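## Task

On a shelf of the recessed shelving section at the far end of the aisle sits a small red foam block; a small yellow sponge is on the desk. Exchange their places: put the yellow sponge on the shelf where the red block was, and put the red block on the desk. The robot must not tip over or be left leaning, or the task fails. Objects must stay put on their own at the end; anything only held in place by the robot does not count.

## Robot and tools

Robot: a Hello Robot Stretch 4 with a single arm. It has an omni-wheel base, a lift that slides up a mast, a telescoping arm that reaches forward, a three-joint wrist (yaw, pitch, roll) and a two-finger gripper. It stands about 1.6 m tall, and the base rim lies within 0.23 m of the base origin. Cameras: head_camera, head_left_camera, head_right_camera (the last two are fisheye) and wrist_camera.

Frames: the base frame has its origin on the floor below the base centre, with x forward, y left and z up. hand_pose is reported in this frame. It marks a point midway between the fingers, 0.015 m behind the fingertips, and the printed value may be slightly off. With all wrist joints at zero, the hand axes match the base axes. The odometry frame is the base frame as it was when the scene began.

execute_actions(actions, cameras): actions is a list holding one action, or no action at all (an empty list just returns the state and images). An action may contain:
- base: exactly one relative move, measured from where the base last reported itself. translate_m drives straight, metres, forward positive, -2 to 2. strafe_m moves sideways, metres, left positive, -2 to 2. rotate_rad turns in place, radians, counter-clockwise positive, -3.2 to 3.2.
- joints: a dictionary of absolute joint targets, keyed by name; it is not an offset. lift_m 0 to 1.2 m. arm_m 0 to 0.55 m extension. wrist_yaw_rad -1.134 to 4.276 (0 points forward, positive turns left, 3.14 is folded back, above 3.4 the arm may block it). wrist_pitch_rad -1.117 to 4.259 (0 is level, 1.57 points straight down). wrist_roll_rad -1.117 to 4.259 (0 keeps both fingers level; positive turns clockwise when viewed from behind the gripper). gripper_m 0 to 0.08, the finger gap in metres.
- pace: "slow", "default", "fast" or "max". Base top speeds are 0.1/0.3/0.4/0.6 m/s and 1/2/3/4 rad/s. With the lift above 0.2 these are capped lower, down to 0.3 m/s and 1 rad/s at a lift of 1.2.
- contact_limits: {"arm_m": value} from 0 (gentlest) to 0.75 (firmest), 0.5 if omitted. It sets how much force the arm may use before it halts.
- end_of_arm: "enable_torque", sent alone. It revives any wrist or gripper motor that has shut off.
Base and joint motions in one action begin together and may finish at different times. Joint targets outside their range get clipped and still run, with a note in the result. Any other bad value or unknown key rejects the whole call. A joint or the base left out of an action may still be pushing toward its earlier target. cameras is a list of names or ["all"] (the default); [] returns no images. The pictures line gives the order of the images.

wait(seconds): 0 to 10 s, with no new command. zoom_image(camera, region): region is [x0, y0, x1, y1] in pixels of that camera's latest image, at most 504x504. read_manual only returns licence text. finished_scene(scene): ends the given scene for good and reports success. Call it only once the objects rest on their own.

Result lines:
- joint_positions: the measured joint values. Tolerances: lift and arm ±0.004, yaw ±0.02, pitch ±0.05, roll ±0.02, gripper ±0.002.
- lidar_m: 12 horizontal ranges in 30-degree sectors, counter-clockwise from straight ahead (1st ahead, 4th left, 7th behind, 10th right). "-" means nothing was seen or the object is closer than 0.25 m. It can miss glass, thin legs and things behind the robot.
- wrist_depth_mm: a 7x7 grid of median depths, 100 to 2000 mm.
- base_odometry: based on wheel turns, so slipping shows up as travel; heading ranges -3.142 to 3.142. If turned_by_wheels and turned_by_imu differ by more than about 0.1 rad, the base hit something or slipped.
- base_tilt: degrees, with forward and right positive. It carries a fixed bias of up to about 1.5.
- motor_effort: percent of maximum, with the peak in brackets. For wheels, positive means turning right.
- base_status and joint_status: "done"; "off_target" (resting away from the target, possibly still pushing); "contact_stop_at_<key>" (hit something, and that part goes slack); "limit_stop_at_<name>"; "time_out"; "torque_fault". on_its_own lists what you did not command; there, "held at" gives the target being held. If a call reports a stop, the later calls in that same reply are skipped.

Gripping: send a gap smaller than the object. Once the fingers touch, they only squeeze slightly past that point. Gripper "off_target" after closing means something is between the fingers. A gripper effort staying more than about 50 away from 0 causes a torque_fault: the fingers go limp and can drop the object, so you must send enable_torque. Wrist motors also fault when the base or arm shoves the gripper into something, or when a level gripper carries more than about 2.7 kg.

Self-collision: limit_stop_at_own_body can occur with the gripper tilted up (pitch below -0.2) and rolled (roll below -0.4 or above 4). To unfold at the start, send lift_m 0.4 together with wrist_yaw_rad 0 in one action.

Safety: avoid driving or turning while holding more than 1 kg with arm_m above 0.2, especially at fast paces. A steady push with a raised gripper can tip the robot. A lean above 6 degrees gives limit_stop_at_tilt, which leaves the lift, arm and wheels slack. Loose objects may be nudged now and then. Set items down gently and do not drop them, slam them or push hard.

Each tool is called after "Call:" as name(argument=value, ...), one argument or row to a line, values as JSON.

## Session

Call:
execute_actions(
  actions=[],
)

Scene clock: 0.00 s.
base_odometry: x=+0.000 y=+0.000 heading=+0.000 (m, m, rad; odometry frame)
turned_by_wheels: +0.000 (rad since the last result)
turned_by_imu: +0.000 (rad since the last result)
base_tilt: forward=+0.6 right=-0.1 (deg)
lidar_m: 1.85 0.81 1.19 0.96 2.08 2.04 1.56 1.26 1.25 1.41 1.69 1.69
base_status: not commanded
joint_positions: lift_m=+0.245 arm_m=+0.002 wrist_yaw_rad=+3.105 wrist_pitch_rad=+0.010 wrist_roll_rad=-0.001 gripper_m=+0.040
joint_status: not commanded
motor_effort: lift_m=+21 arm_m=+0 wrist_yaw_rad=+2 wrist_pitch_rad=-7 wrist_roll_rad=-1 gripper_m=+5 wheel_0=+0 wheel_1=+0 wheel_2=+0 (%)
hand_pose: x=-0.0368 y=+0.0951 z=+0.4206 quat_wxyz=(+0.018, -0.005, +0.000, +1.000) (m; base frame)
wrist_depth_mm: - 143 - - - 1921 1708 / - 135 - - - 1863 1708 / - 124 178 - - 1983 1708 / 110 144 282 - - 1983 1708 / 227 - - - - 1983 1808 / 1281 1537 1537 1464 156 1366 1308 / 236 1098 - 1060 143 - 991
pictures: head_camera, head_left_camera, head_right_camera, wrist_camera
Images, in order (width x height): head_camera 420x560, head_left_camera 420x672, head_right_camera 420x672, wrist_camera 616x392.

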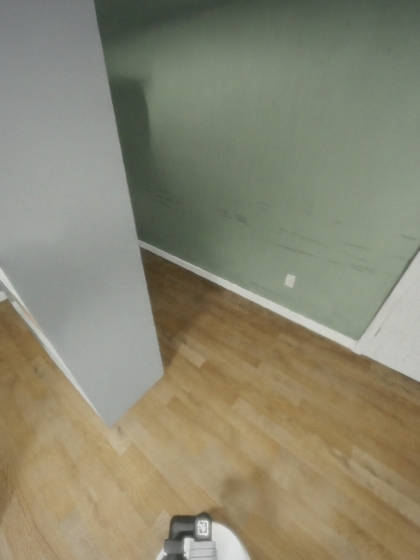

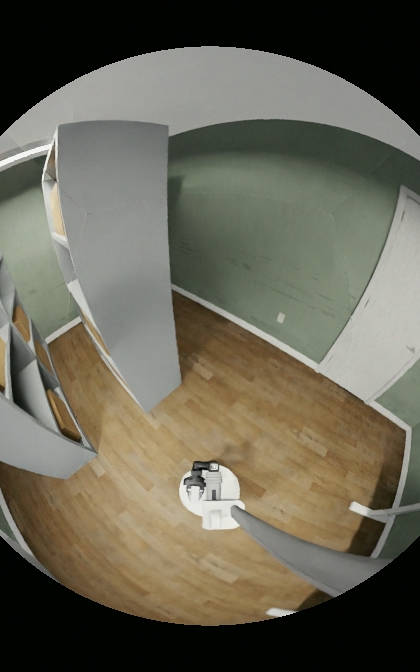

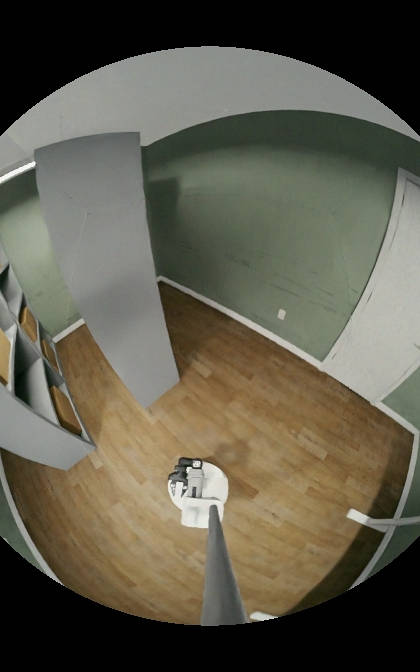

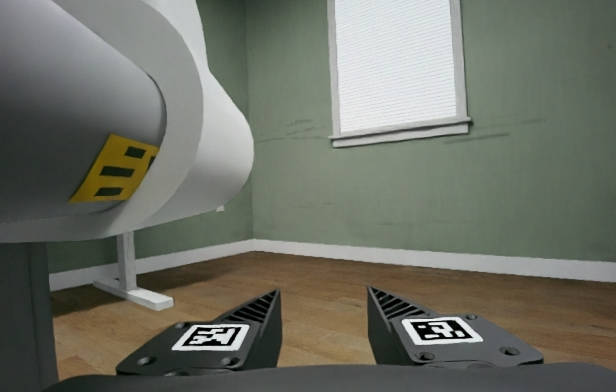

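Desk is behind-right.

Call:
execute_actions(
  actions=[
    {"base":{"rotate_rad":-2.1},"joints":{"lift_m":0.9,"wrist_yaw_rad":0,"gripper_m":0.08}},
  ],
  cameras=["head_camera","wrist_camera"],
)

Scene clock: 3.57 s.
base_odometry: x=+0.000 y=+0.000 heading=-2.100 (m, m, rad; odometry frame)
turned_by_wheels: -2.100 (rad since the last result)
turned_by_imu: -2.125 (rad since the last result)
base_tilt: forward=+0.7 right=-0.1 (deg)
lidar_m: 1.23 1.38 1.67 1.67 1.84 0.83 1.28 0.96 2.06 2.05 2.22 1.27
base_status: done
joint_positions: lift_m=+0.900 arm_m=+0.002 wrist_yaw_rad=+0.000 wrist_pitch_rad=+0.010 wrist_roll_rad=-0.001 gripper_m=+0.080
joint_status: all done
motor_effort: lift_m=+23(28) arm_m=-1(1) wrist_yaw_rad=+0(7) wrist_pitch_rad=-9(8) wrist_roll_rad=+0(0) gripper_m=+5(3) wheel_0=+1(8) wheel_1=+1(7) wheel_2=+0(7) (%)
hand_pose: x=+0.3852 y=-0.0874 z=+1.0759 quat_wxyz=(+1.000, +0.000, +0.005, +0.000) (m; base frame)
wrist_depth_mm: - 1983 1863 1808 1756 1708 1661 / - 1983 1983 1863 1756 1708 1618 / - 1983 1983 1921 1756 1708 1661 / - - 1921 1808 1808 1708 1661 / - - 1618 1537 1430 1308 1205 / - - 1499 1863 1863 1708 1661 / 1921 - 137 1808 1808 - -
pictures: head_camera, wrist_camera
Images, in order (width x height): head_camera 420x560, wrist_camera 616x392.

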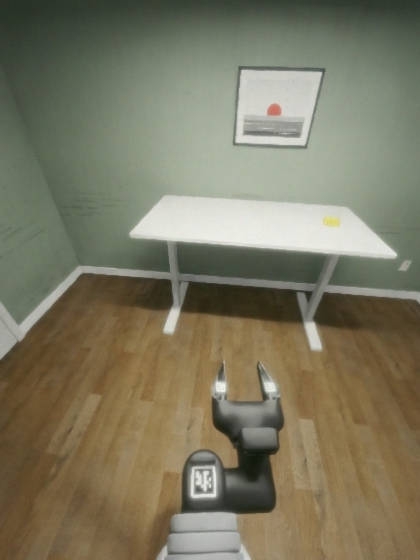

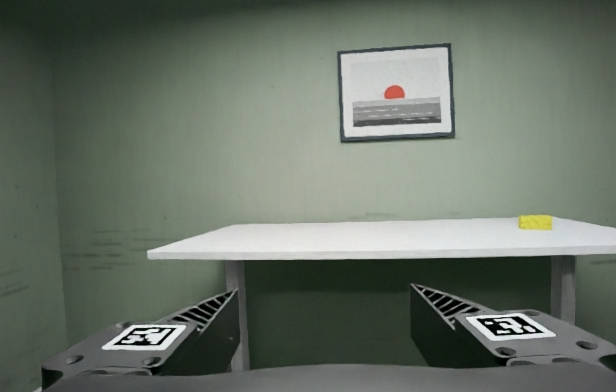

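Call:
execute_actions(
  actions=[
    {"base":{"strafe_m":-0.7},"joints":{"lift_m":1.1,"wrist_pitch_rad":1.0}},
  ],
  cameras=[],
)

Call:
execute_actions(
  actions=[
    {"base":{"rotate_rad":-0.1}},
  ],
  cameras=[],
)

Call:
execute_actions(
  actions=[
    {"base":{"translate_m":0.8}},
  ],
  cameras=["head_camera","wrist_camera"],
)

Scene clock: 7.50 s.
base_odometry: x=-0.604 y=+0.353 heading=-2.100 (m, m, rad; odometry frame)
turned_by_wheels: +0.000 (rad since the last result)
turned_by_imu: +0.003 (rad since the last result)
base_tilt: forward=+0.8 right=-0.3 (deg)
lidar_m: 1.12 1.26 2.39 2.38 1.25 0.92 0.91 1.73 1.36 1.34 1.43 1.12
base_status: done
joint_positions: lift_m=+1.100 arm_m=+0.002 wrist_yaw_rad=+0.000 wrist_pitch_rad=+1.001 wrist_roll_rad=-0.001 gripper_m=+0.080
joint_status: all done
motor_effort: lift_m=+22(29) arm_m=-1(1) wrist_yaw_rad=+1(0) wrist_pitch_rad=-4(9) wrist_roll_rad=-1(1) gripper_m=+4(6) wheel_0=-1(3) wheel_1=+0(8) wheel_2=+0(0) (%)
hand_pose: x=+0.2872 y=-0.0874 z=+1.0990 quat_wxyz=(+0.877, +0.000, +0.480, +0.000) (m; base frame)
wrist_depth_mm: - 1921 1983 1863 1808 1756 1708 / 1921 1863 1921 1808 1808 1808 1756 / 1708 1661 1661 1661 1618 1576 1576 / 1537 1537 1499 1464 1499 1464 1430 / 1397 1397 1366 1366 1336 1281 1281 / 1281 1255 1229 1229 1205 1205 1205 / 1205 - 137 1182 1138 - -
pictures: none
No camera images: the call's "cameras" was empty. Leave "cameras" out to get every camera's image.

Scene clock: 8.33 s.
base_odometry: x=-0.604 y=+0.353 heading=-2.200 (m, m, rad; odometry frame)
turned_by_wheels: -0.100 (rad since the last result)
turned_by_imu: -0.101 (rad since the last result)
base_tilt: forward=+0.5 right=-0.3 (deg)
lidar_m: 1.13 1.22 2.46 2.36 1.27 1.26 0.90 1.90 1.36 1.33 1.40 2.03
base_status: done
joint_positions: lift_m=+1.100 arm_m=+0.002 wrist_yaw_rad=+0.000 wrist_pitch_rad=+1.001 wrist_roll_rad=-0.001 gripper_m=+0.080
joint_status: not commanded
motor_effort: lift_m=+22(22) arm_m=-1(1) wrist_yaw_rad=+1(0) wrist_pitch_rad=-3(4) wrist_roll_rad=-1(1) gripper_m=+3(5) wheel_0=+1(7) wheel_1=+0(2) wheel_2=+1(6) (%)
hand_pose: x=+0.2872 y=-0.0874 z=+1.0990 quat_wxyz=(+0.877, +0.000, +0.480, +0.000) (m; base frame)
wrist_depth_mm: 1921 1921 1863 1921 1921 1863 1756 / 1863 1921 1863 1808 1808 1808 1756 / 1708 1661 1708 1618 1618 1576 1576 / 1537 1537 1499 1464 1464 1430 1430 / 1430 1397 1397 1366 1336 1308 1281 / 1281 1255 1205 1281 1229 1205 1229 / 1182 - 136 1182 1118 - -
pictures: none
No camera images: the call's "cameras" was empty. Leave "cameras" out to get every camera's image.

Scene clock: 12.50 s.
base_odometry: x=-1.075 y=-0.294 heading=-2.200 (m, m, rad; odometry frame)
turned_by_wheels: +0.000 (rad since the last result)
turned_by_imu: -0.001 (rad since the last result)
base_tilt: forward=+0.7 right=-0.1 (deg)
lidar_m: 0.31 0.33 0.54 2.31 2.47 1.90 1.70 1.91 1.39 1.34 1.46 0.39
base_status: done
joint_positions: lift_m=+1.100 arm_m=+0.002 wrist_yaw_rad=+0.000 wrist_pitch_rad=+1.001 wrist_roll_rad=-0.001 gripper_m=+0.080
joint_status: not commanded
motor_effort: lift_m=+22(22) arm_m=+0(1) wrist_yaw_rad=+1(1) wrist_pitch_rad=-4(3) wrist_roll_rad=-1(1) gripper_m=+4(4) wheel_0=-1(5) wheel_1=-1(4) wheel_2=+1(8) (%)
hand_pose: x=+0.2872 y=-0.0874 z=+1.0990 quat_wxyz=(+0.877, +0.000, +0.480, +0.000) (m; base frame)
wrist_depth_mm: 539 525 484 484 492 991 991 / 480 466 459 449 439 1118 1160 / 418 413 404 402 394 1281 1366 / 377 373 370 364 357 366 1430 / 343 340 336 330 327 329 1308 / 1229 336 319 1182 312 304 1229 / 1205 - 136 1160 1160 - -
pictures: head_camera, wrist_camera
Images, in order (width x height): head_camera 420x560, wrist_camera 616x392.

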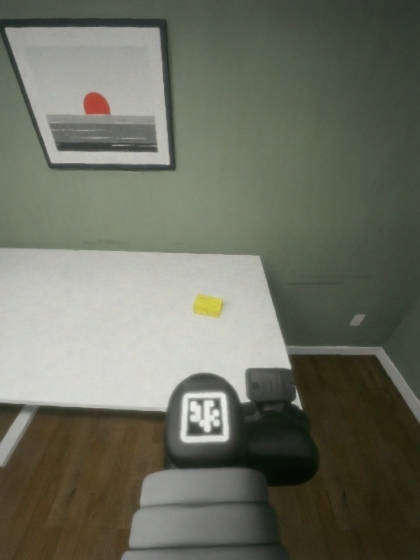

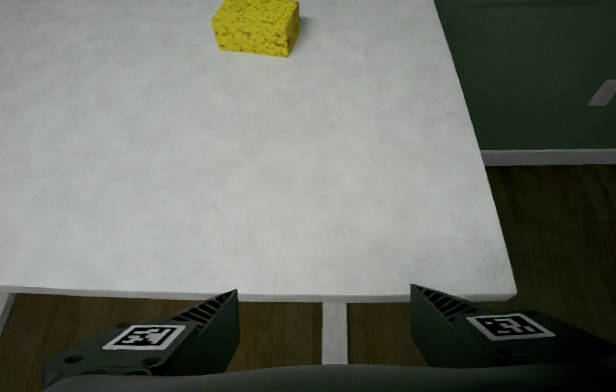

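Call:
execute_actions(
  actions=[
    {"base":{"strafe_m":-0.36},"joints":{"wrist_pitch_rad":0.0,"wrist_yaw_rad":1.5,"arm_m":0.5}},
  ],
  cameras=[],
)

Call:
execute_actions(
  actions=[
    {"joints":{"lift_m":0.82}},
  ],
  cameras=["head_camera","wrist_camera"],
)

Scene clock: 15.30 s.
base_odometry: x=-1.366 y=-0.082 heading=-2.200 (m, m, rad; odometry frame)
turned_by_wheels: +0.000 (rad since the last result)
turned_by_imu: +0.003 (rad since the last result)
base_tilt: forward=+0.6 right=-0.1 (deg)
lidar_m: 0.43 0.35 0.47 1.61 2.85 1.79 1.74 1.42 1.02 0.94 1.04 1.17
base_status: done
joint_positions: lift_m=+1.100 arm_m=+0.499 wrist_yaw_rad=+1.500 wrist_pitch_rad=+0.003 wrist_roll_rad=-0.001 gripper_m=+0.080
joint_status: all done
motor_effort: lift_m=+22(22) arm_m=+7(7) wrist_yaw_rad=+2(5) wrist_pitch_rad=-10(14) wrist_roll_rad=+1(0) gripper_m=+3(5) wheel_0=+0(1) wheel_1=+0(7) wheel_2=+0(0) (%)
hand_pose: x=+0.7719 y=+0.2059 z=+1.2774 quat_wxyz=(+0.732, -0.001, +0.001, +0.682) (m; base frame)
wrist_depth_mm: - - - - 1430 707 508 / - - - - 1464 723 512 / - - - - 1499 741 521 / - - - - 1576 788 559 / - - - - 1618 809 564 / - - 1008 1205 1042 654 554 / - - 137 842 778 - -
pictures: none
No camera images: the call's "cameras" was empty. Leave "cameras" out to get every camera's image.

Scene clock: 17.50 s.
base_odometry: x=-1.366 y=-0.082 heading=-2.200 (m, m, rad; odometry frame)
turned_by_wheels: +0.000 (rad since the last result)
turned_by_imu: -0.001 (rad since the last result)
base_tilt: forward=+0.5 right=-0.2 (deg)
lidar_m: 0.43 0.35 0.47 1.59 2.87 1.78 1.74 1.40 1.01 0.98 1.02 1.18
base_status: not commanded
joint_positions: lift_m=+0.820 arm_m=+0.499 wrist_yaw_rad=+1.500 wrist_pitch_rad=+0.003 wrist_roll_rad=-0.001 gripper_m=+0.080
joint_status: all done
motor_effort: lift_m=+19(23) arm_m=+7(7) wrist_yaw_rad=+1(1) wrist_pitch_rad=-8(10) wrist_roll_rad=+1(1) gripper_m=+5(5) wheel_0=+0(0) wheel_1=+0(0) wheel_2=+0(0) (%)
hand_pose: x=+0.7719 y=+0.2059 z=+0.9977 quat_wxyz=(+0.732, -0.001, +0.001, +0.682) (m; base frame)
wrist_depth_mm: - - - - 1430 715 530 / - - - - 1430 750 544 / - - - - 1499 778 554 / - - - - 1336 778 559 / - 676 640 603 564 521 508 / 332 242 231 314 281 281 300 / 232 - 137 225 207 - -
pictures: head_camera, wrist_camera
Images, in order (width x height): head_camera 420x560, wrist_camera 616x392.

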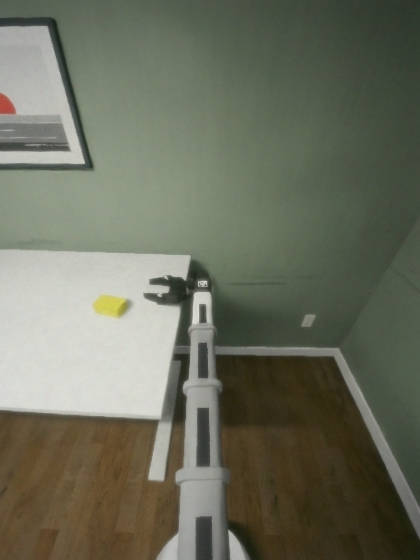

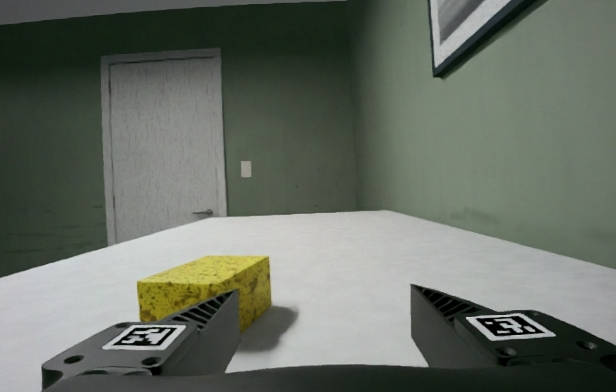

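Call:
execute_actions(
  actions=[
    {"joints":{"lift_m":0.787,"arm_m":0.395,"wrist_yaw_rad":1.35}},
  ],
  cameras=["wrist_camera"],
)

Call:
execute_actions(
  actions=[
    {"base":{"strafe_m":0.12},"pace":"slow"},
  ],
  cameras=["head_camera","wrist_camera"],
)

Scene clock: 18.83 s.
base_odometry: x=-1.366 y=-0.082 heading=-2.200 (m, m, rad; odometry frame)
turned_by_wheels: +0.000 (rad since the last result)
turned_by_imu: +0.000 (rad since the last result)
base_tilt: forward=+0.7 right=-0.2 (deg)
lidar_m: 0.44 0.33 0.48 1.58 2.86 1.76 1.73 1.42 1.01 0.97 1.04 1.19
base_status: not commanded
joint_positions: lift_m=+0.802 arm_m=+0.443 wrist_yaw_rad=+1.347 wrist_pitch_rad=-0.007 wrist_roll_rad=+0.000 gripper_m=+0.080
joint_status: lift_m contact_stop (moved -0.019 of -0.033); arm_m contact_stop_at_lift_m (moved -0.056 of -0.104); the others done
on_its_own: arm_m is held at +0.443, not at your +0.395, since a contact_stop; lift_m is slack since a contact_stop (your +0.787 is given up)
motor_effort: lift_m=+16(15) arm_m=-4(12) wrist_yaw_rad=+2(10) wrist_pitch_rad=+21(57) wrist_roll_rad=+0(5) gripper_m=+2(4) wheel_0=+0(1) wheel_1=-1(1) wheel_2=-1(2) (%)
hand_pose: x=+0.7466 y=+0.1879 z=+0.9812 quat_wxyz=(+0.782, +0.002, -0.003, +0.624) (m; base frame)
wrist_depth_mm: - - - - 991 661 504 / - - - - 1025 676 512 / - - - - 1060 683 521 / - - - - 1118 683 521 / 647 640 301 574 544 500 492 / 298 268 241 286 255 262 279 / 205 - 136 203 187 - -
pictures: wrist_camera
Images, in order (width x height): wrist_camera 616x392.

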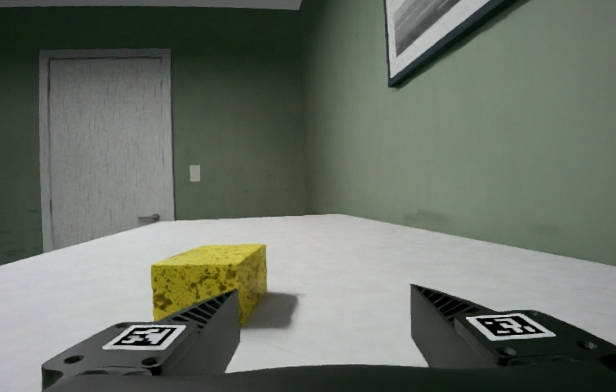

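not run: a stop came earlier in this reply.

Call:
execute_actions(
  actions=[
    {"joints":{"lift_m":0.812,"arm_m":0.39,"wrist_pitch_rad":0.05}},
  ],
  cameras=["wrist_camera"],
)

Call:
execute_actions(
  actions=[
    {"base":{"strafe_m":0.12},"pace":"slow"},
  ],
  cameras=["head_camera","wrist_camera"],
)

Scene clock: 19.90 s.
base_odometry: x=-1.366 y=-0.082 heading=-2.200 (m, m, rad; odometry frame)
turned_by_wheels: +0.000 (rad since the last result)
turned_by_imu: +0.000 (rad since the last result)
base_tilt: forward=+0.7 right=-0.2 (deg)
lidar_m: 0.43 0.33 0.50 1.61 2.84 1.75 1.75 1.41 1.02 0.97 1.04 1.17
base_status: not commanded
joint_positions: lift_m=+0.812 arm_m=+0.391 wrist_yaw_rad=+1.347 wrist_pitch_rad=+0.051 wrist_roll_rad=+0.000 gripper_m=+0.080
joint_status: all done
motor_effort: lift_m=+22(23) arm_m=-7(9) wrist_yaw_rad=+1(3) wrist_pitch_rad=-2(25) wrist_roll_rad=-2(1) gripper_m=+4(2) wheel_0=+0(0) wheel_1=-1(1) wheel_2=+1(0) (%)
hand_pose: x=+0.6945 y=+0.1877 z=+0.9794 quat_wxyz=(+0.781, -0.016, +0.020, +0.623) (m; base frame)
wrist_depth_mm: - - - - 1160 723 559 / - - - - 1160 732 564 / - - - - 1229 750 569 / - - - 1464 1042 732 569 / 484 466 387 304 402 379 362 / 260 259 215 247 224 225 239 / 190 - 136 185 171 - -
pictures: wrist_camera
Images, in order (width x height): wrist_camera 616x392.

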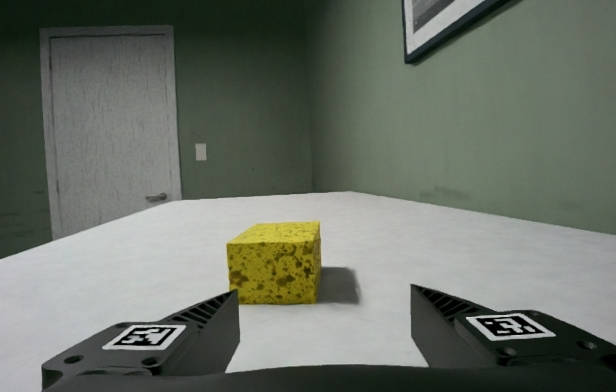

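Scene clock: 22.23 s.
base_odometry: x=-1.269 y=-0.152 heading=-2.200 (m, m, rad; odometry frame)
turned_by_wheels: +0.000 (rad since the last result)
turned_by_imu: -0.002 (rad since the last result)
base_tilt: forward=+0.6 right=-0.2 (deg)
lidar_m: 0.31 0.34 0.50 2.55 2.74 1.80 1.72 1.57 1.15 1.10 1.16 1.18
base_status: done
joint_positions: lift_m=+0.812 arm_m=+0.391 wrist_yaw_rad=+1.347 wrist_pitch_rad=+0.051 wrist_roll_rad=+0.000 gripper_m=+0.080
joint_status: not commanded
motor_effort: lift_m=+22(22) arm_m=-7(7) wrist_yaw_rad=+1(2) wrist_pitch_rad=-1(3) wrist_roll_rad=-1(2) gripper_m=+4(2) wheel_0=-1(5) wheel_1=+0(4) wheel_2=+0(1) (%)
hand_pose: x=+0.6946 y=+0.1877 z=+0.9794 quat_wxyz=(+0.781, -0.016, +0.020, +0.623) (m; base frame)
wrist_depth_mm: - - - - 1160 732 564 / - - - - 1182 741 574 / - - - - 1205 759 569 / - - - 1430 1042 741 580 / 480 466 442 216 351 379 357 / 262 258 167 157 181 225 239 / 189 - 136 159 169 - -
pictures: head_camera, wrist_camera
Images, in order (width x height): head_camera 420x560, wrist_camera 616x392.

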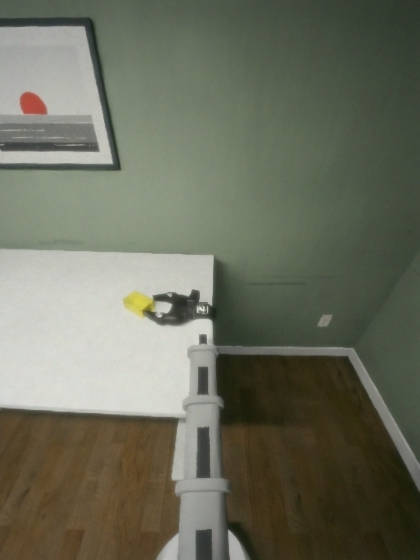

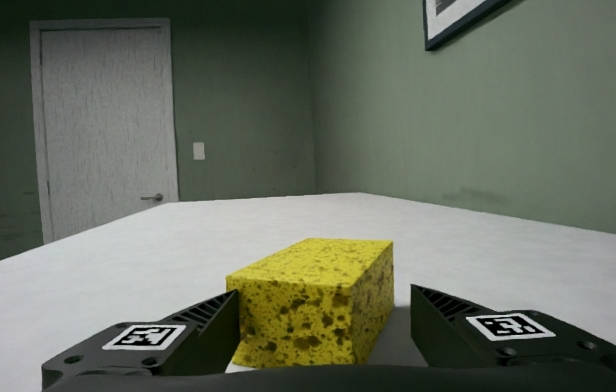

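Call:
execute_actions(
  actions=[
    {"base":{"strafe_m":-0.04},"pace":"slow"},
  ],
  cameras=[],
)

Call:
execute_actions(
  actions=[
    {"joints":{"arm_m":0.25,"wrist_yaw_rad":1.0,"lift_m":0.815}},
  ],
  cameras=["wrist_camera"],
)

Scene clock: 23.90 s.
base_odometry: x=-1.301 y=-0.129 heading=-2.200 (m, m, rad; odometry frame)
turned_by_wheels: +0.000 (rad since the last result)
turned_by_imu: +0.000 (rad since the last result)
base_tilt: forward=+0.6 right=-0.2 (deg)
lidar_m: 0.32 0.34 0.48 2.56 2.79 1.79 1.72 1.55 1.12 1.06 1.12 1.20
base_status: done
joint_positions: lift_m=+0.812 arm_m=+0.391 wrist_yaw_rad=+1.347 wrist_pitch_rad=+0.051 wrist_roll_rad=+0.000 gripper_m=+0.080
joint_status: not commanded
motor_effort: lift_m=+22(22) arm_m=-7(7) wrist_yaw_rad=+0(2) wrist_pitch_rad=-2(1) wrist_roll_rad=-2(3) gripper_m=+4(4) wheel_0=+3(6) wheel_1=-1(4) wheel_2=+0(0) (%)
hand_pose: x=+0.6945 y=+0.1877 z=+0.9794 quat_wxyz=(+0.781, -0.016, +0.020, +0.624) (m; base frame)
wrist_depth_mm: - - - - 1160 732 569 / - - - - 1182 741 569 / - - - - 1205 759 569 / - - - 1430 1060 732 574 / 480 466 445 220 357 377 359 / 260 259 205 197 224 225 238 / 189 - 136 185 171 - -
pictures: none
No camera images: the call's "cameras" was empty. Leave "cameras" out to get every camera's image.

Scene clock: 25.37 s.
base_odometry: x=-1.301 y=-0.129 heading=-2.200 (m, m, rad; odometry frame)
turned_by_wheels: +0.000 (rad since the last result)
turned_by_imu: -0.001 (rad since the last result)
base_tilt: forward=+0.5 right=-0.3 (deg)
lidar_m: 0.32 0.34 0.49 2.60 2.78 1.80 1.73 1.51 1.11 1.05 1.14 1.17
base_status: not commanded
joint_positions: lift_m=+0.815 arm_m=+0.251 wrist_yaw_rad=+1.000 wrist_pitch_rad=+0.053 wrist_roll_rad=+0.000 gripper_m=+0.080
joint_status: all done
motor_effort: lift_m=+23(27) arm_m=-7(8) wrist_yaw_rad=+0(5) wrist_pitch_rad=-7(7) wrist_roll_rad=-1(2) gripper_m=+2(3) wheel_0=+1(3) wheel_1=-1(1) wheel_2=+1(0) (%)
hand_pose: x=+0.6104 y=+0.1315 z=+0.9819 quat_wxyz=(+0.877, -0.013, +0.023, +0.479) (m; base frame)
wrist_depth_mm: - - - 1182 831 661 554 / - - - 1229 866 676 564 / - - - 1255 891 683 564 / - - 1661 1160 878 661 569 / 484 469 449 285 394 379 359 / 265 262 219 252 229 228 242 / 193 - 136 187 175 - -
pictures: wrist_camera
Images, in order (width x height): wrist_camera 616x392.

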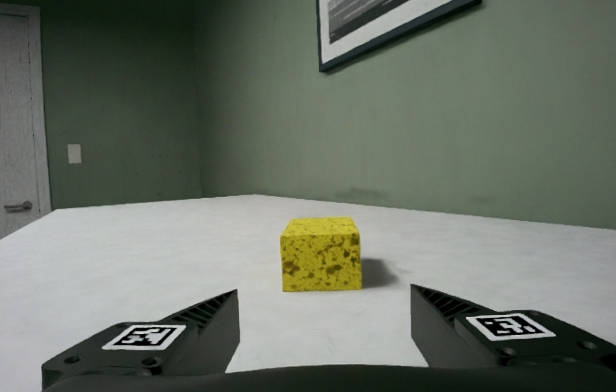

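Well aligned. Advance in two steps.

Call:
execute_actions(
  actions=[
    {"base":{"strafe_m":0.075},"joints":{"arm_m":0.298},"pace":"slow"},
  ],
  cameras=[],
)

Call:
execute_actions(
  actions=[
    {"base":{"strafe_m":0.03},"joints":{"arm_m":0.318},"pace":"slow"},
  ],
  cameras=[],
)

Call:
execute_actions(
  actions=[
    {"base":{"strafe_m":0.03},"joints":{"arm_m":0.338},"pace":"slow"},
  ],
  cameras=["wrist_camera"],
)

Call:
execute_actions(
  actions=[
    {"joints":{"gripper_m":0.035}},
  ],
  cameras=["wrist_camera"],
)

Scene clock: 27.40 s.
base_odometry: x=-1.241 y=-0.173 heading=-2.200 (m, m, rad; odometry frame)
turned_by_wheels: +0.000 (rad since the last result)
turned_by_imu: -0.001 (rad since the last result)
base_tilt: forward=+0.6 right=-0.1 (deg)
lidar_m: 0.32 0.34 0.50 2.53 2.71 1.99 1.72 1.62 1.19 1.12 1.20 1.16
base_status: done
joint_positions: lift_m=+0.815 arm_m=+0.297 wrist_yaw_rad=+1.000 wrist_pitch_rad=+0.053 wrist_roll_rad=+0.000 gripper_m=+0.080
joint_status: all done
motor_effort: lift_m=+23(23) arm_m=+7(7) wrist_yaw_rad=+1(0) wrist_pitch_rad=-7(9) wrist_roll_rad=-2(1) gripper_m=+3(4) wheel_0=+1(5) wheel_1=+0(4) wheel_2=+0(1) (%)
hand_pose: x=+0.6560 y=+0.1315 z=+0.9819 quat_wxyz=(+0.877, -0.013, +0.023, +0.479) (m; base frame)
wrist_depth_mm: - - 1863 1098 788 615 517 / - - 1983 1160 820 627 521 / - - - 1182 831 634 530 / - - 1708 1042 798 647 539 / 480 462 445 221 355 377 357 / 264 262 218 196 195 227 241 / 192 - 136 188 173 - -
pictures: none
No camera images: the call's "cameras" was empty. Leave "cameras" out to get every camera's image.

Scene clock: 28.70 s.
base_odometry: x=-1.217 y=-0.191 heading=-2.200 (m, m, rad; odometry frame)
turned_by_wheels: +0.000 (rad since the last result)
turned_by_imu: -0.001 (rad since the last result)
base_tilt: forward=+0.8 right=-0.1 (deg)
lidar_m: 0.32 0.34 0.51 2.51 2.68 2.01 1.72 1.67 1.22 1.16 1.24 1.17
base_status: done
joint_positions: lift_m=+0.815 arm_m=+0.317 wrist_yaw_rad=+1.000 wrist_pitch_rad=+0.053 wrist_roll_rad=+0.000 gripper_m=+0.080
joint_status: all done
motor_effort: lift_m=+23(23) arm_m=+7(8) wrist_yaw_rad=+1(0) wrist_pitch_rad=-6(8) wrist_roll_rad=-4(1) gripper_m=+6(5) wheel_0=+1(1) wheel_1=+0(3) wheel_2=+0(3) (%)
hand_pose: x=+0.6760 y=+0.1315 z=+0.9819 quat_wxyz=(+0.877, -0.013, +0.023, +0.479) (m; base frame)
wrist_depth_mm: - - 1808 1078 759 597 500 / - - 1863 1098 788 603 508 / - - 1921 1138 798 609 517 / - - 1618 1025 778 621 517 / 480 462 445 223 353 379 359 / 263 260 217 158 157 228 240 / 193 - 136 160 158 - -
pictures: none
No camera images: the call's "cameras" was empty. Leave "cameras" out to get every camera's image.

Scene clock: 30.00 s.
base_odometry: x=-1.192 y=-0.208 heading=-2.200 (m, m, rad; odometry frame)
turned_by_wheels: +0.000 (rad since the last result)
turned_by_imu: -0.001 (rad since the last result)
base_tilt: forward=+0.6 right=-0.2 (deg)
lidar_m: 0.33 0.32 0.50 2.44 2.64 1.97 1.72 1.71 1.23 1.18 1.31 0.31
base_status: done
joint_positions: lift_m=+0.815 arm_m=+0.337 wrist_yaw_rad=+1.000 wrist_pitch_rad=+0.053 wrist_roll_rad=+0.000 gripper_m=+0.080
joint_status: all done
motor_effort: lift_m=+23(23) arm_m=+7(6) wrist_yaw_rad=+0(1) wrist_pitch_rad=-8(8) wrist_roll_rad=-3(1) gripper_m=+4(4) wheel_0=+1(4) wheel_1=+0(6) wheel_2=+0(1) (%)
hand_pose: x=+0.6960 y=+0.1315 z=+0.9819 quat_wxyz=(+0.877, -0.013, +0.023, +0.479) (m; base frame)
wrist_depth_mm: - - 1756 1042 750 580 484 / - - 1808 1060 768 580 488 / - - 1863 1098 778 597 500 / - - 1618 991 759 603 500 / 480 466 442 379 394 377 359 / 262 260 156 130 132 227 240 / 191 - 123 122 121 - -
pictures: wrist_camera
Images, in order (width x height): wrist_camera 616x392.

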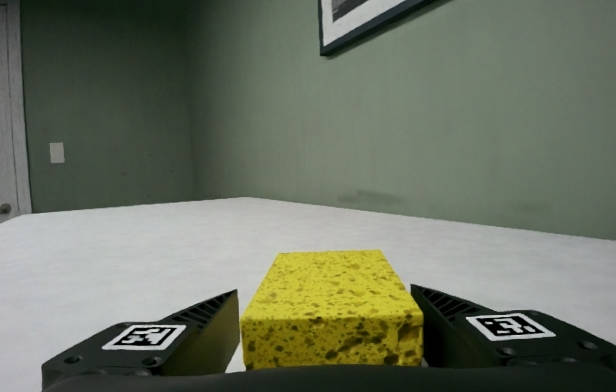

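Scene clock: 31.00 s.
base_odometry: x=-1.192 y=-0.208 heading=-2.200 (m, m, rad; odometry frame)
turned_by_wheels: +0.000 (rad since the last result)
turned_by_imu: +0.000 (rad since the last result)
base_tilt: forward=+0.6 right=-0.2 (deg)
lidar_m: 0.31 0.33 0.49 2.45 2.66 1.96 1.72 1.71 1.23 1.20 1.30 0.33
base_status: not commanded
joint_positions: lift_m=+0.815 arm_m=+0.337 wrist_yaw_rad=+1.000 wrist_pitch_rad=+0.053 wrist_roll_rad=+0.000 gripper_m=+0.059
joint_status: gripper_m off_target (ended at +0.059, target +0.035)
on_its_own: gripper_m is held at +0.054, not at your +0.035, by its contact guard: the fingers met something
motor_effort: lift_m=+23(23) arm_m=+7(7) wrist_yaw_rad=+0(0) wrist_pitch_rad=-6(8) wrist_roll_rad=-1(3) gripper_m=-36(41) wheel_0=+1(1) wheel_1=+0(0) wheel_2=+0(0) (%)
hand_pose: x=+0.6960 y=+0.1315 z=+0.9819 quat_wxyz=(+0.877, -0.013, +0.023, +0.479) (m; base frame)
wrist_depth_mm: - - 1808 1025 741 574 480 / - - 1808 1060 750 580 496 / - - 1863 1078 768 591 496 / - - 1576 991 750 597 500 / 477 462 445 221 394 377 357 / 263 260 145 129 126 233 224 / 191 - 116 122 121 - -
pictures: wrist_camera
Images, in order (width x height): wrist_camera 616x392.

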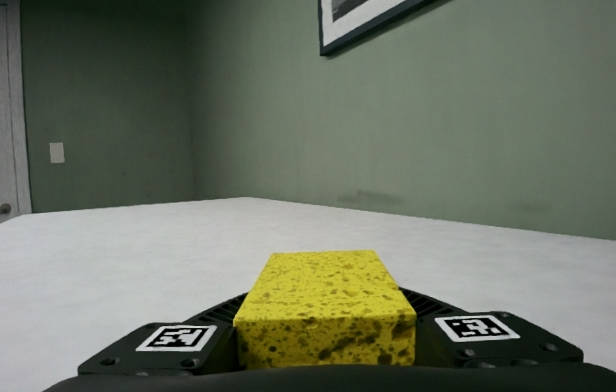

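Call:
execute_actions(
  actions=[
    {"joints":{"lift_m":0.86}},
  ],
  cameras=[],
)

Call:
execute_actions(
  actions=[
    {"base":{"translate_m":-0.8},"joints":{"arm_m":0,"wrist_yaw_rad":0,"wrist_pitch_rad":0}},
  ],
  cameras=[],
)

Call:
execute_actions(
  actions=[
    {"base":{"strafe_m":0.67}},
  ],
  cameras=[],
)

Call:
execute_actions(
  actions=[
    {"base":{"rotate_rad":3.1}},
  ],
  cameras=["head_camera","head_left_camera"],
)

Scene clock: 32.30 s.
base_odometry: x=-1.192 y=-0.208 heading=-2.200 (m, m, rad; odometry frame)
turned_by_wheels: +0.000 (rad since the last result)
turned_by_imu: +0.000 (rad since the last result)
base_tilt: forward=+0.7 right=-0.3 (deg)
lidar_m: 0.32 0.34 0.51 2.47 2.64 1.98 1.73 1.71 1.22 1.19 1.31 0.34
base_status: not commanded
joint_positions: lift_m=+0.860 arm_m=+0.337 wrist_yaw_rad=+1.000 wrist_pitch_rad=+0.053 wrist_roll_rad=+0.000 gripper_m=+0.059
joint_status: all done
on_its_own: gripper_m is held at +0.054, not at your +0.035, by its contact guard: the fingers met something
motor_effort: lift_m=+23(23) arm_m=+7(7) wrist_yaw_rad=+0(1) wrist_pitch_rad=-8(6) wrist_roll_rad=-2(2) gripper_m=-36(35) wheel_0=+1(1) wheel_1=+0(0) wheel_2=+0(0) (%)
hand_pose: x=+0.6960 y=+0.1315 z=+1.0268 quat_wxyz=(+0.877, -0.013, +0.023, +0.479) (m; base frame)
wrist_depth_mm: - - 1756 1042 723 574 480 / - - 1808 1078 768 591 488 / - - 1863 1118 778 591 496 / - - 1756 1098 798 597 500 / 715 691 661 220 580 569 500 / 389 389 145 130 127 345 332 / 283 - 116 122 121 - -
pictures: none
No camera images: the call's "cameras" was empty. Leave "cameras" out to get every camera's image.

Scene clock: 36.47 s.
base_odometry: x=-0.721 y=+0.438 heading=-2.200 (m, m, rad; odometry frame)
turned_by_wheels: +0.000 (rad since the last result)
turned_by_imu: -0.001 (rad since the last result)
base_tilt: forward=+0.6 right=-0.1 (deg)
lidar_m: 0.43 1.18 1.75 2.53 1.34 0.94 0.90 1.68 1.25 1.19 1.22 1.79
base_status: done
joint_positions: lift_m=+0.860 arm_m=+0.003 wrist_yaw_rad=+0.000 wrist_pitch_rad=+0.003 wrist_roll_rad=+0.000 gripper_m=+0.059
joint_status: all done
joint sent to its limit — the command would take arm_m past its lower limit, so that joint was sent only as far as its limit.
on_its_own: gripper_m is held at +0.054, not at your +0.035, by its contact guard: the fingers met something
motor_effort: lift_m=+22(23) arm_m=-7(7) wrist_yaw_rad=+1(5) wrist_pitch_rad=-8(16) wrist_roll_rad=-2(2) gripper_m=-35(35) wheel_0=+0(5) wheel_1=+2(5) wheel_2=+0(10) (%)
hand_pose: x=+0.3863 y=-0.0874 z=+1.0374 quat_wxyz=(+1.000, +0.000, +0.002, +0.000) (m; base frame)
wrist_depth_mm: 1756 1808 1756 1708 1661 1661 1618 / 1808 1756 1708 1708 1708 1708 1708 / 1863 1756 1756 1756 1756 1708 1708 / 1808 1756 1756 1756 1756 1708 1708 / 1576 1499 1430 220 1708 1756 1708 / 1808 1863 145 130 126 1708 1708 / 1808 - 116 122 121 - -
pictures: none
No camera images: the call's "cameras" was empty. Leave "cameras" out to get every camera's image.

Scene clock: 40.03 s.
base_odometry: x=-0.180 y=+0.044 heading=-2.200 (m, m, rad; odometry frame)
turned_by_wheels: +0.000 (rad since the last result)
turned_by_imu: -0.006 (rad since the last result)
base_tilt: forward=+0.5 right=-0.3 (deg)
lidar_m: 0.44 1.26 1.90 1.84 1.96 0.96 1.16 0.94 1.94 1.87 1.94 1.20
base_status: done
joint_positions: lift_m=+0.860 arm_m=+0.003 wrist_yaw_rad=+0.000 wrist_pitch_rad=+0.003 wrist_roll_rad=+0.000 gripper_m=+0.059
joint_status: not commanded
on_its_own: gripper_m is held at +0.054, not at your +0.035, by its contact guard: the fingers met something
motor_effort: lift_m=+22(22) arm_m=-7(7) wrist_yaw_rad=+1(1) wrist_pitch_rad=-8(8) wrist_roll_rad=-1(0) gripper_m=-35(36) wheel_0=+1(8) wheel_1=-2(7) wheel_2=+1(1) (%)
hand_pose: x=+0.3863 y=-0.0874 z=+1.0374 quat_wxyz=(+1.000, +0.000, +0.002, +0.000) (m; base frame)
wrist_depth_mm: 1808 1756 1756 1708 1708 1756 1708 / 1808 1808 1756 1756 1661 1708 1661 / 1808 1808 1756 1756 1756 1708 1708 / 1808 1808 1808 1808 1708 1708 1661 / 1808 1366 1366 220 1160 1281 1708 / 1863 1863 145 130 126 1255 1756 / 1863 - 116 122 121 - -
pictures: none
No camera images: the call's "cameras" was empty. Leave "cameras" out to get every camera's image.

Scene clock: 42.87 s.
base_odometry: x=-0.180 y=+0.044 heading=+0.900 (m, m, rad; odometry frame)
turned_by_wheels: +3.100 (rad since the last result)
turned_by_imu: +3.135 (rad since the last result)
base_tilt: forward=+0.6 right=-0.2 (deg)
lidar_m: 0.45 0.95 1.94 1.85 1.93 1.22 1.16 1.28 1.92 1.84 1.96 0.93
base_status: done
joint_positions: lift_m=+0.860 arm_m=+0.003 wrist_yaw_rad=+0.000 wrist_pitch_rad=+0.003 wrist_roll_rad=+0.000 gripper_m=+0.059
joint_status: not commanded
on_its_own: gripper_m is held at +0.054, not at your +0.035, by its contact guard: the fingers met something
motor_effort: lift_m=+22(22) arm_m=-7(7) wrist_yaw_rad=+0(1) wrist_pitch_rad=-8(8) wrist_roll_rad=-1(1) gripper_m=-35(37) wheel_0=-1(3) wheel_1=+1(6) wheel_2=+1(7) (%)
hand_pose: x=+0.3863 y=-0.0874 z=+1.0374 quat_wxyz=(+1.000, +0.000, +0.002, +0.000) (m; base frame)
wrist_depth_mm: 683 798 1576 - 1060 661 654 / 691 891 1537 - 1308 661 654 / 699 820 1576 - 1537 668 654 / 707 820 1576 - 1499 676 668 / 707 788 1618 220 1229 668 661 / 699 699 145 130 127 668 668 / 715 - 117 122 121 - -
pictures: head_camera, head_left_camera
Images, in order (width x height): head_camera 420x560, head_left_camera 420x672.

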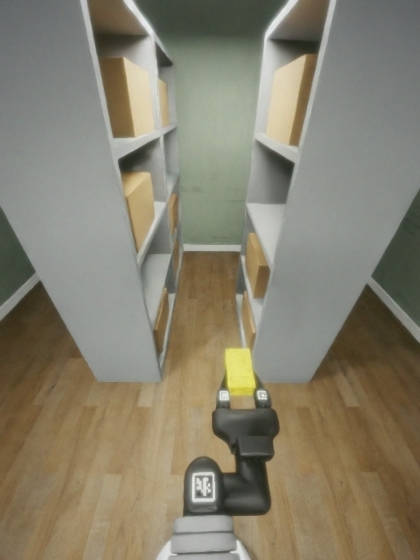

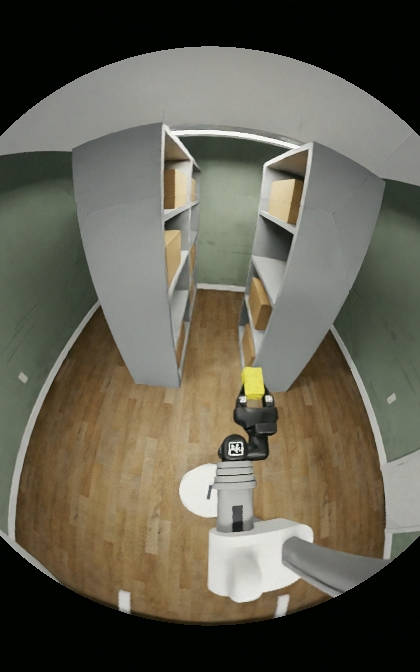

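Nicely centred. Set-back probably on the right.

Call:
execute_actions(
  actions=[
    {"base":{"translate_m":1.2}},
  ],
  cameras=["head_camera","head_right_camera"],
)

Scene clock: 48.43 s.
base_odometry: x=+0.566 y=+0.984 heading=+0.900 (m, m, rad; odometry frame)
turned_by_wheels: +0.000 (rad since the last result)
turned_by_imu: -0.002 (rad since the last result)
base_tilt: forward=+0.8 right=-0.2 (deg)
lidar_m: 0.47 0.38 0.29 0.27 0.30 0.42 2.82 3.34 0.32 0.30 0.33 0.48
base_status: done
joint_positions: lift_m=+0.860 arm_m=+0.003 wrist_yaw_rad=+0.000 wrist_pitch_rad=+0.003 wrist_roll_rad=+0.000 gripper_m=+0.059
joint_status: not commanded
on_its_own: gripper_m is held at +0.054, not at your +0.035, by its contact guard: the fingers met something
motor_effort: lift_m=+22(22) arm_m=-7(7) wrist_yaw_rad=+1(0) wrist_pitch_rad=-9(9) wrist_roll_rad=-3(2) gripper_m=-35(35) wheel_0=-1(6) wheel_1=+0(5) wheel_2=+0(9) (%)
hand_pose: x=+0.3863 y=-0.0874 z=+1.0374 quat_wxyz=(+1.000, +0.000, +0.002, +0.000) (m; base frame)
wrist_depth_mm: 647 768 1336 1308 1336 1308 353 / 904 1042 1336 1366 1308 1336 359 / 1098 1308 1336 1336 1308 1308 809 / 1078 1281 1308 1336 1336 1308 732 / 530 831 1336 220 1336 1336 809 / 504 917 145 130 127 1308 364 / 462 - 116 122 121 - -
pictures: head_camera, head_right_camera
Images, in order (width x height): head_camera 420x560, head_right_camera 420x672.

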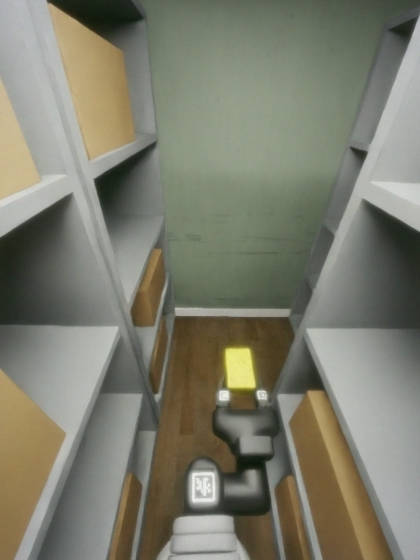

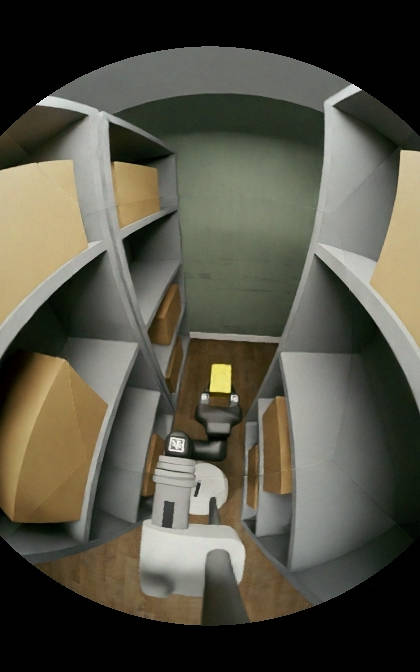

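Call:
execute_actions(
  actions=[
    {"base":{"translate_m":1.0}},
  ],
  cameras=["head_right_camera"],
)

Call:
execute_actions(
  actions=[
    {"base":{"rotate_rad":-1.55},"pace":"slow"},
  ],
  cameras=["head_camera","head_right_camera"],
)

Scene clock: 53.33 s.
base_odometry: x=+1.188 y=+1.768 heading=+0.900 (m, m, rad; odometry frame)
turned_by_wheels: +0.000 (rad since the last result)
turned_by_imu: -0.001 (rad since the last result)
base_tilt: forward=+0.6 right=-0.1 (deg)
lidar_m: 0.43 0.34 0.25 0.25 0.26 0.38 1.10 0.52 0.56 0.79 0.77 0.56
base_status: done
joint_positions: lift_m=+0.860 arm_m=+0.003 wrist_yaw_rad=+0.000 wrist_pitch_rad=+0.003 wrist_roll_rad=+0.000 gripper_m=+0.059
joint_status: not commanded
on_its_own: gripper_m is held at +0.054, not at your +0.035, by its contact guard: the fingers met something
motor_effort: lift_m=+22(22) arm_m=-7(7) wrist_yaw_rad=+0(1) wrist_pitch_rad=-8(8) wrist_roll_rad=+0(2) gripper_m=-38(37) wheel_0=+0(7) wheel_1=-1(1) wheel_2=+2(9) (%)
hand_pose: x=+0.3863 y=-0.0874 z=+1.0374 quat_wxyz=(+1.000, +0.000, +0.002, +0.000) (m; base frame)
wrist_depth_mm: 338 332 329 325 324 320 320 / 336 332 330 329 324 320 320 / 340 336 332 329 329 324 319 / 338 336 332 330 329 324 322 / 340 340 336 221 327 325 324 / 343 338 145 130 127 325 325 / 345 - 116 122 121 - -
pictures: head_right_camera
Images, in order (width x height): head_right_camera 420x672.

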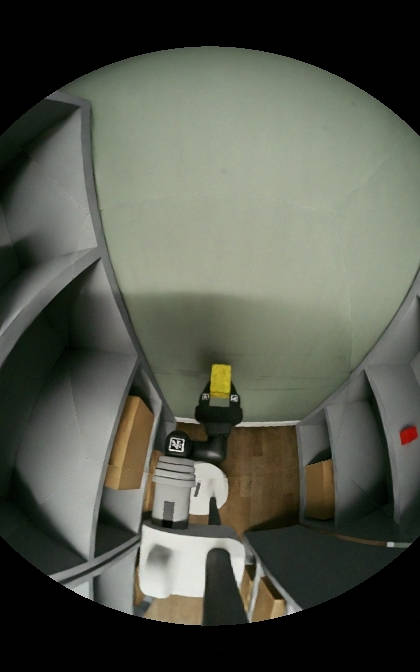

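Scene clock: 56.17 s.
base_odometry: x=+1.188 y=+1.768 heading=-0.650 (m, m, rad; odometry frame)
turned_by_wheels: -1.550 (rad since the last result)
turned_by_imu: -1.569 (rad since the last result)
base_tilt: forward=+0.7 right=-0.2 (deg)
lidar_m: 0.45 0.76 0.56 0.54 0.36 0.25 0.25 0.28 0.38 1.13 0.52 0.55
base_status: done
joint_positions: lift_m=+0.860 arm_m=+0.003 wrist_yaw_rad=+0.000 wrist_pitch_rad=+0.003 wrist_roll_rad=+0.000 gripper_m=+0.059
joint_status: not commanded
on_its_own: gripper_m is held at +0.054, not at your +0.035, by its contact guard: the fingers met something
motor_effort: lift_m=+22(22) arm_m=-7(7) wrist_yaw_rad=+1(1) wrist_pitch_rad=-9(7) wrist_roll_rad=+0(0) gripper_m=-36(34) wheel_0=+0(5) wheel_1=+1(4) wheel_2=+1(4) (%)
hand_pose: x=+0.3863 y=-0.0874 z=+1.0374 quat_wxyz=(+1.000, +0.000, +0.002, +0.000) (m; base frame)
wrist_depth_mm: 668 699 723 723 750 615 455 / 768 991 1042 1025 1008 580 459 / 798 1060 1042 1025 1025 591 462 / 778 1060 1042 1042 1042 603 473 / 676 661 627 220 654 569 477 / 759 1025 145 130 126 569 462 / 750 - 116 122 121 - -
pictures: head_camera, head_right_camera
Images, in order (width x height): head_camera 420x560, head_right_camera 420x672.

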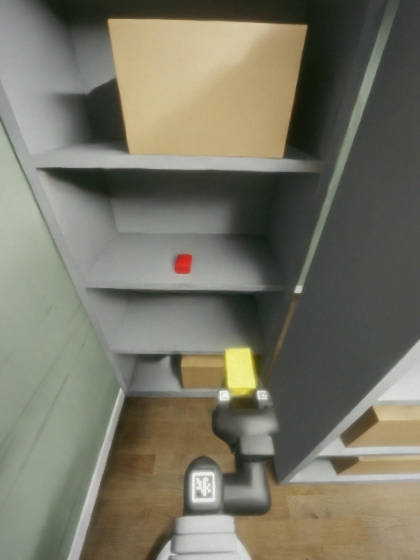

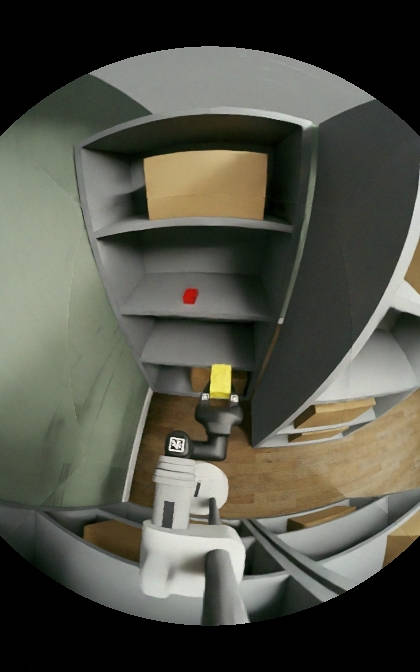

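Call:
execute_actions(
  actions=[
    {"base":{"translate_m":0.3},"joints":{"lift_m":0.9}},
  ],
  cameras=["wrist_camera"],
)

Call:
execute_actions(
  actions=[
    {"joints":{"arm_m":0.3,"wrist_pitch_rad":0.05}},
  ],
  cameras=["head_camera","wrist_camera"],
)

Scene clock: 58.77 s.
base_odometry: x=+1.427 y=+1.586 heading=-0.650 (m, m, rad; odometry frame)
turned_by_wheels: +0.000 (rad since the last result)
turned_by_imu: -0.001 (rad since the last result)
base_tilt: forward=+0.7 right=-0.2 (deg)
lidar_m: 0.45 0.51 0.55 0.53 0.56 0.58 0.54 0.55 0.84 0.39 0.39 0.48
base_status: done
joint_positions: lift_m=+0.900 arm_m=+0.003 wrist_yaw_rad=+0.000 wrist_pitch_rad=+0.003 wrist_roll_rad=+0.000 gripper_m=+0.059
joint_status: all done
on_its_own: gripper_m is held at +0.054, not at your +0.035, by its contact guard: the fingers met something
motor_effort: lift_m=+23(25) arm_m=-7(7) wrist_yaw_rad=+0(0) wrist_pitch_rad=-9(8) wrist_roll_rad=-1(1) gripper_m=-34(34) wheel_0=+1(4) wheel_1=+0(4) wheel_2=+0(9) (%)
hand_pose: x=+0.3863 y=-0.0874 z=+1.0774 quat_wxyz=(+1.000, +0.000, +0.002, +0.000) (m; base frame)
wrist_depth_mm: 597 615 647 634 661 535 373 / 732 741 723 723 715 549 379 / 741 741 732 723 715 559 384 / 750 741 732 723 715 569 387 / 732 750 732 220 715 564 392 / 459 351 145 130 127 407 370 / 320 - 116 122 121 - -
pictures: wrist_camera
Images, in order (width x height): wrist_camera 616x392.

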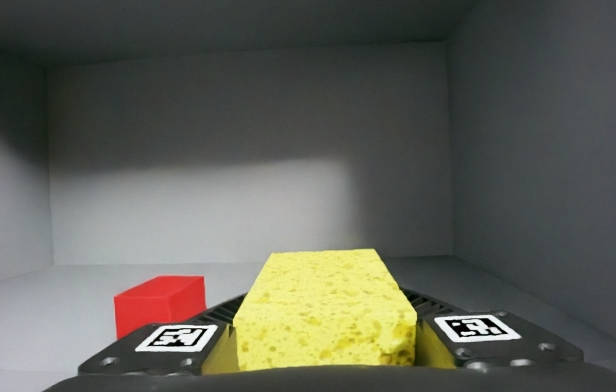

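Scene clock: 60.77 s.
base_odometry: x=+1.427 y=+1.586 heading=-0.650 (m, m, rad; odometry frame)
turned_by_wheels: +0.000 (rad since the last result)
turned_by_imu: -0.001 (rad since the last result)
base_tilt: forward=+0.6 right=-0.1 (deg)
lidar_m: 0.47 0.49 0.54 0.53 0.54 0.59 0.52 0.58 0.81 0.38 0.41 0.51
base_status: not commanded
joint_positions: lift_m=+0.900 arm_m=+0.299 wrist_yaw_rad=+0.000 wrist_pitch_rad=+0.053 wrist_roll_rad=+0.000 gripper_m=+0.059
joint_status: all done
on_its_own: gripper_m is held at +0.054, not at your +0.035, by its contact guard: the fingers met something
motor_effort: lift_m=+23(23) arm_m=+7(8) wrist_yaw_rad=+1(1) wrist_pitch_rad=-8(8) wrist_roll_rad=-1(2) gripper_m=-33(37) wheel_0=+1(1) wheel_1=+0(0) wheel_2=+0(0) (%)
hand_pose: x=+0.6821 y=-0.0874 z=+1.0668 quat_wxyz=(+1.000, +0.000, +0.027, +0.000) (m; base frame)
wrist_depth_mm: 424 421 418 415 413 407 382 / 430 427 421 421 415 413 392 / 439 436 427 424 421 418 397 / 442 439 433 433 427 421 399 / 449 445 439 220 430 427 402 / 379 379 145 129 127 343 332 / 279 - 116 122 121 - -
pictures: head_camera, wrist_camera
Images, in order (width x height): head_camera 420x560, wrist_camera 616x392.

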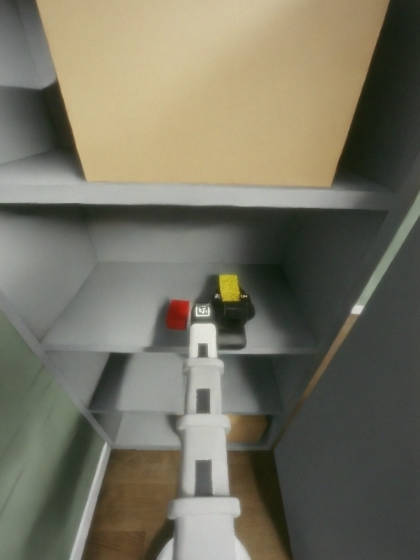

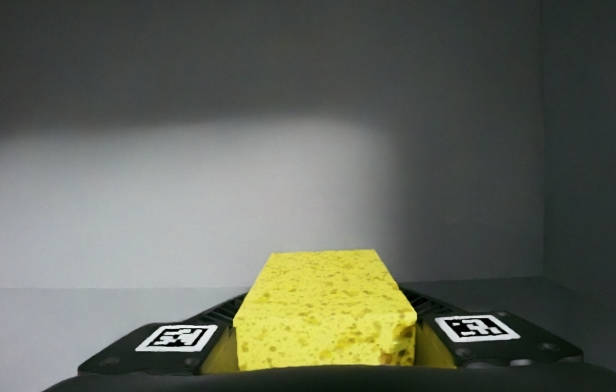

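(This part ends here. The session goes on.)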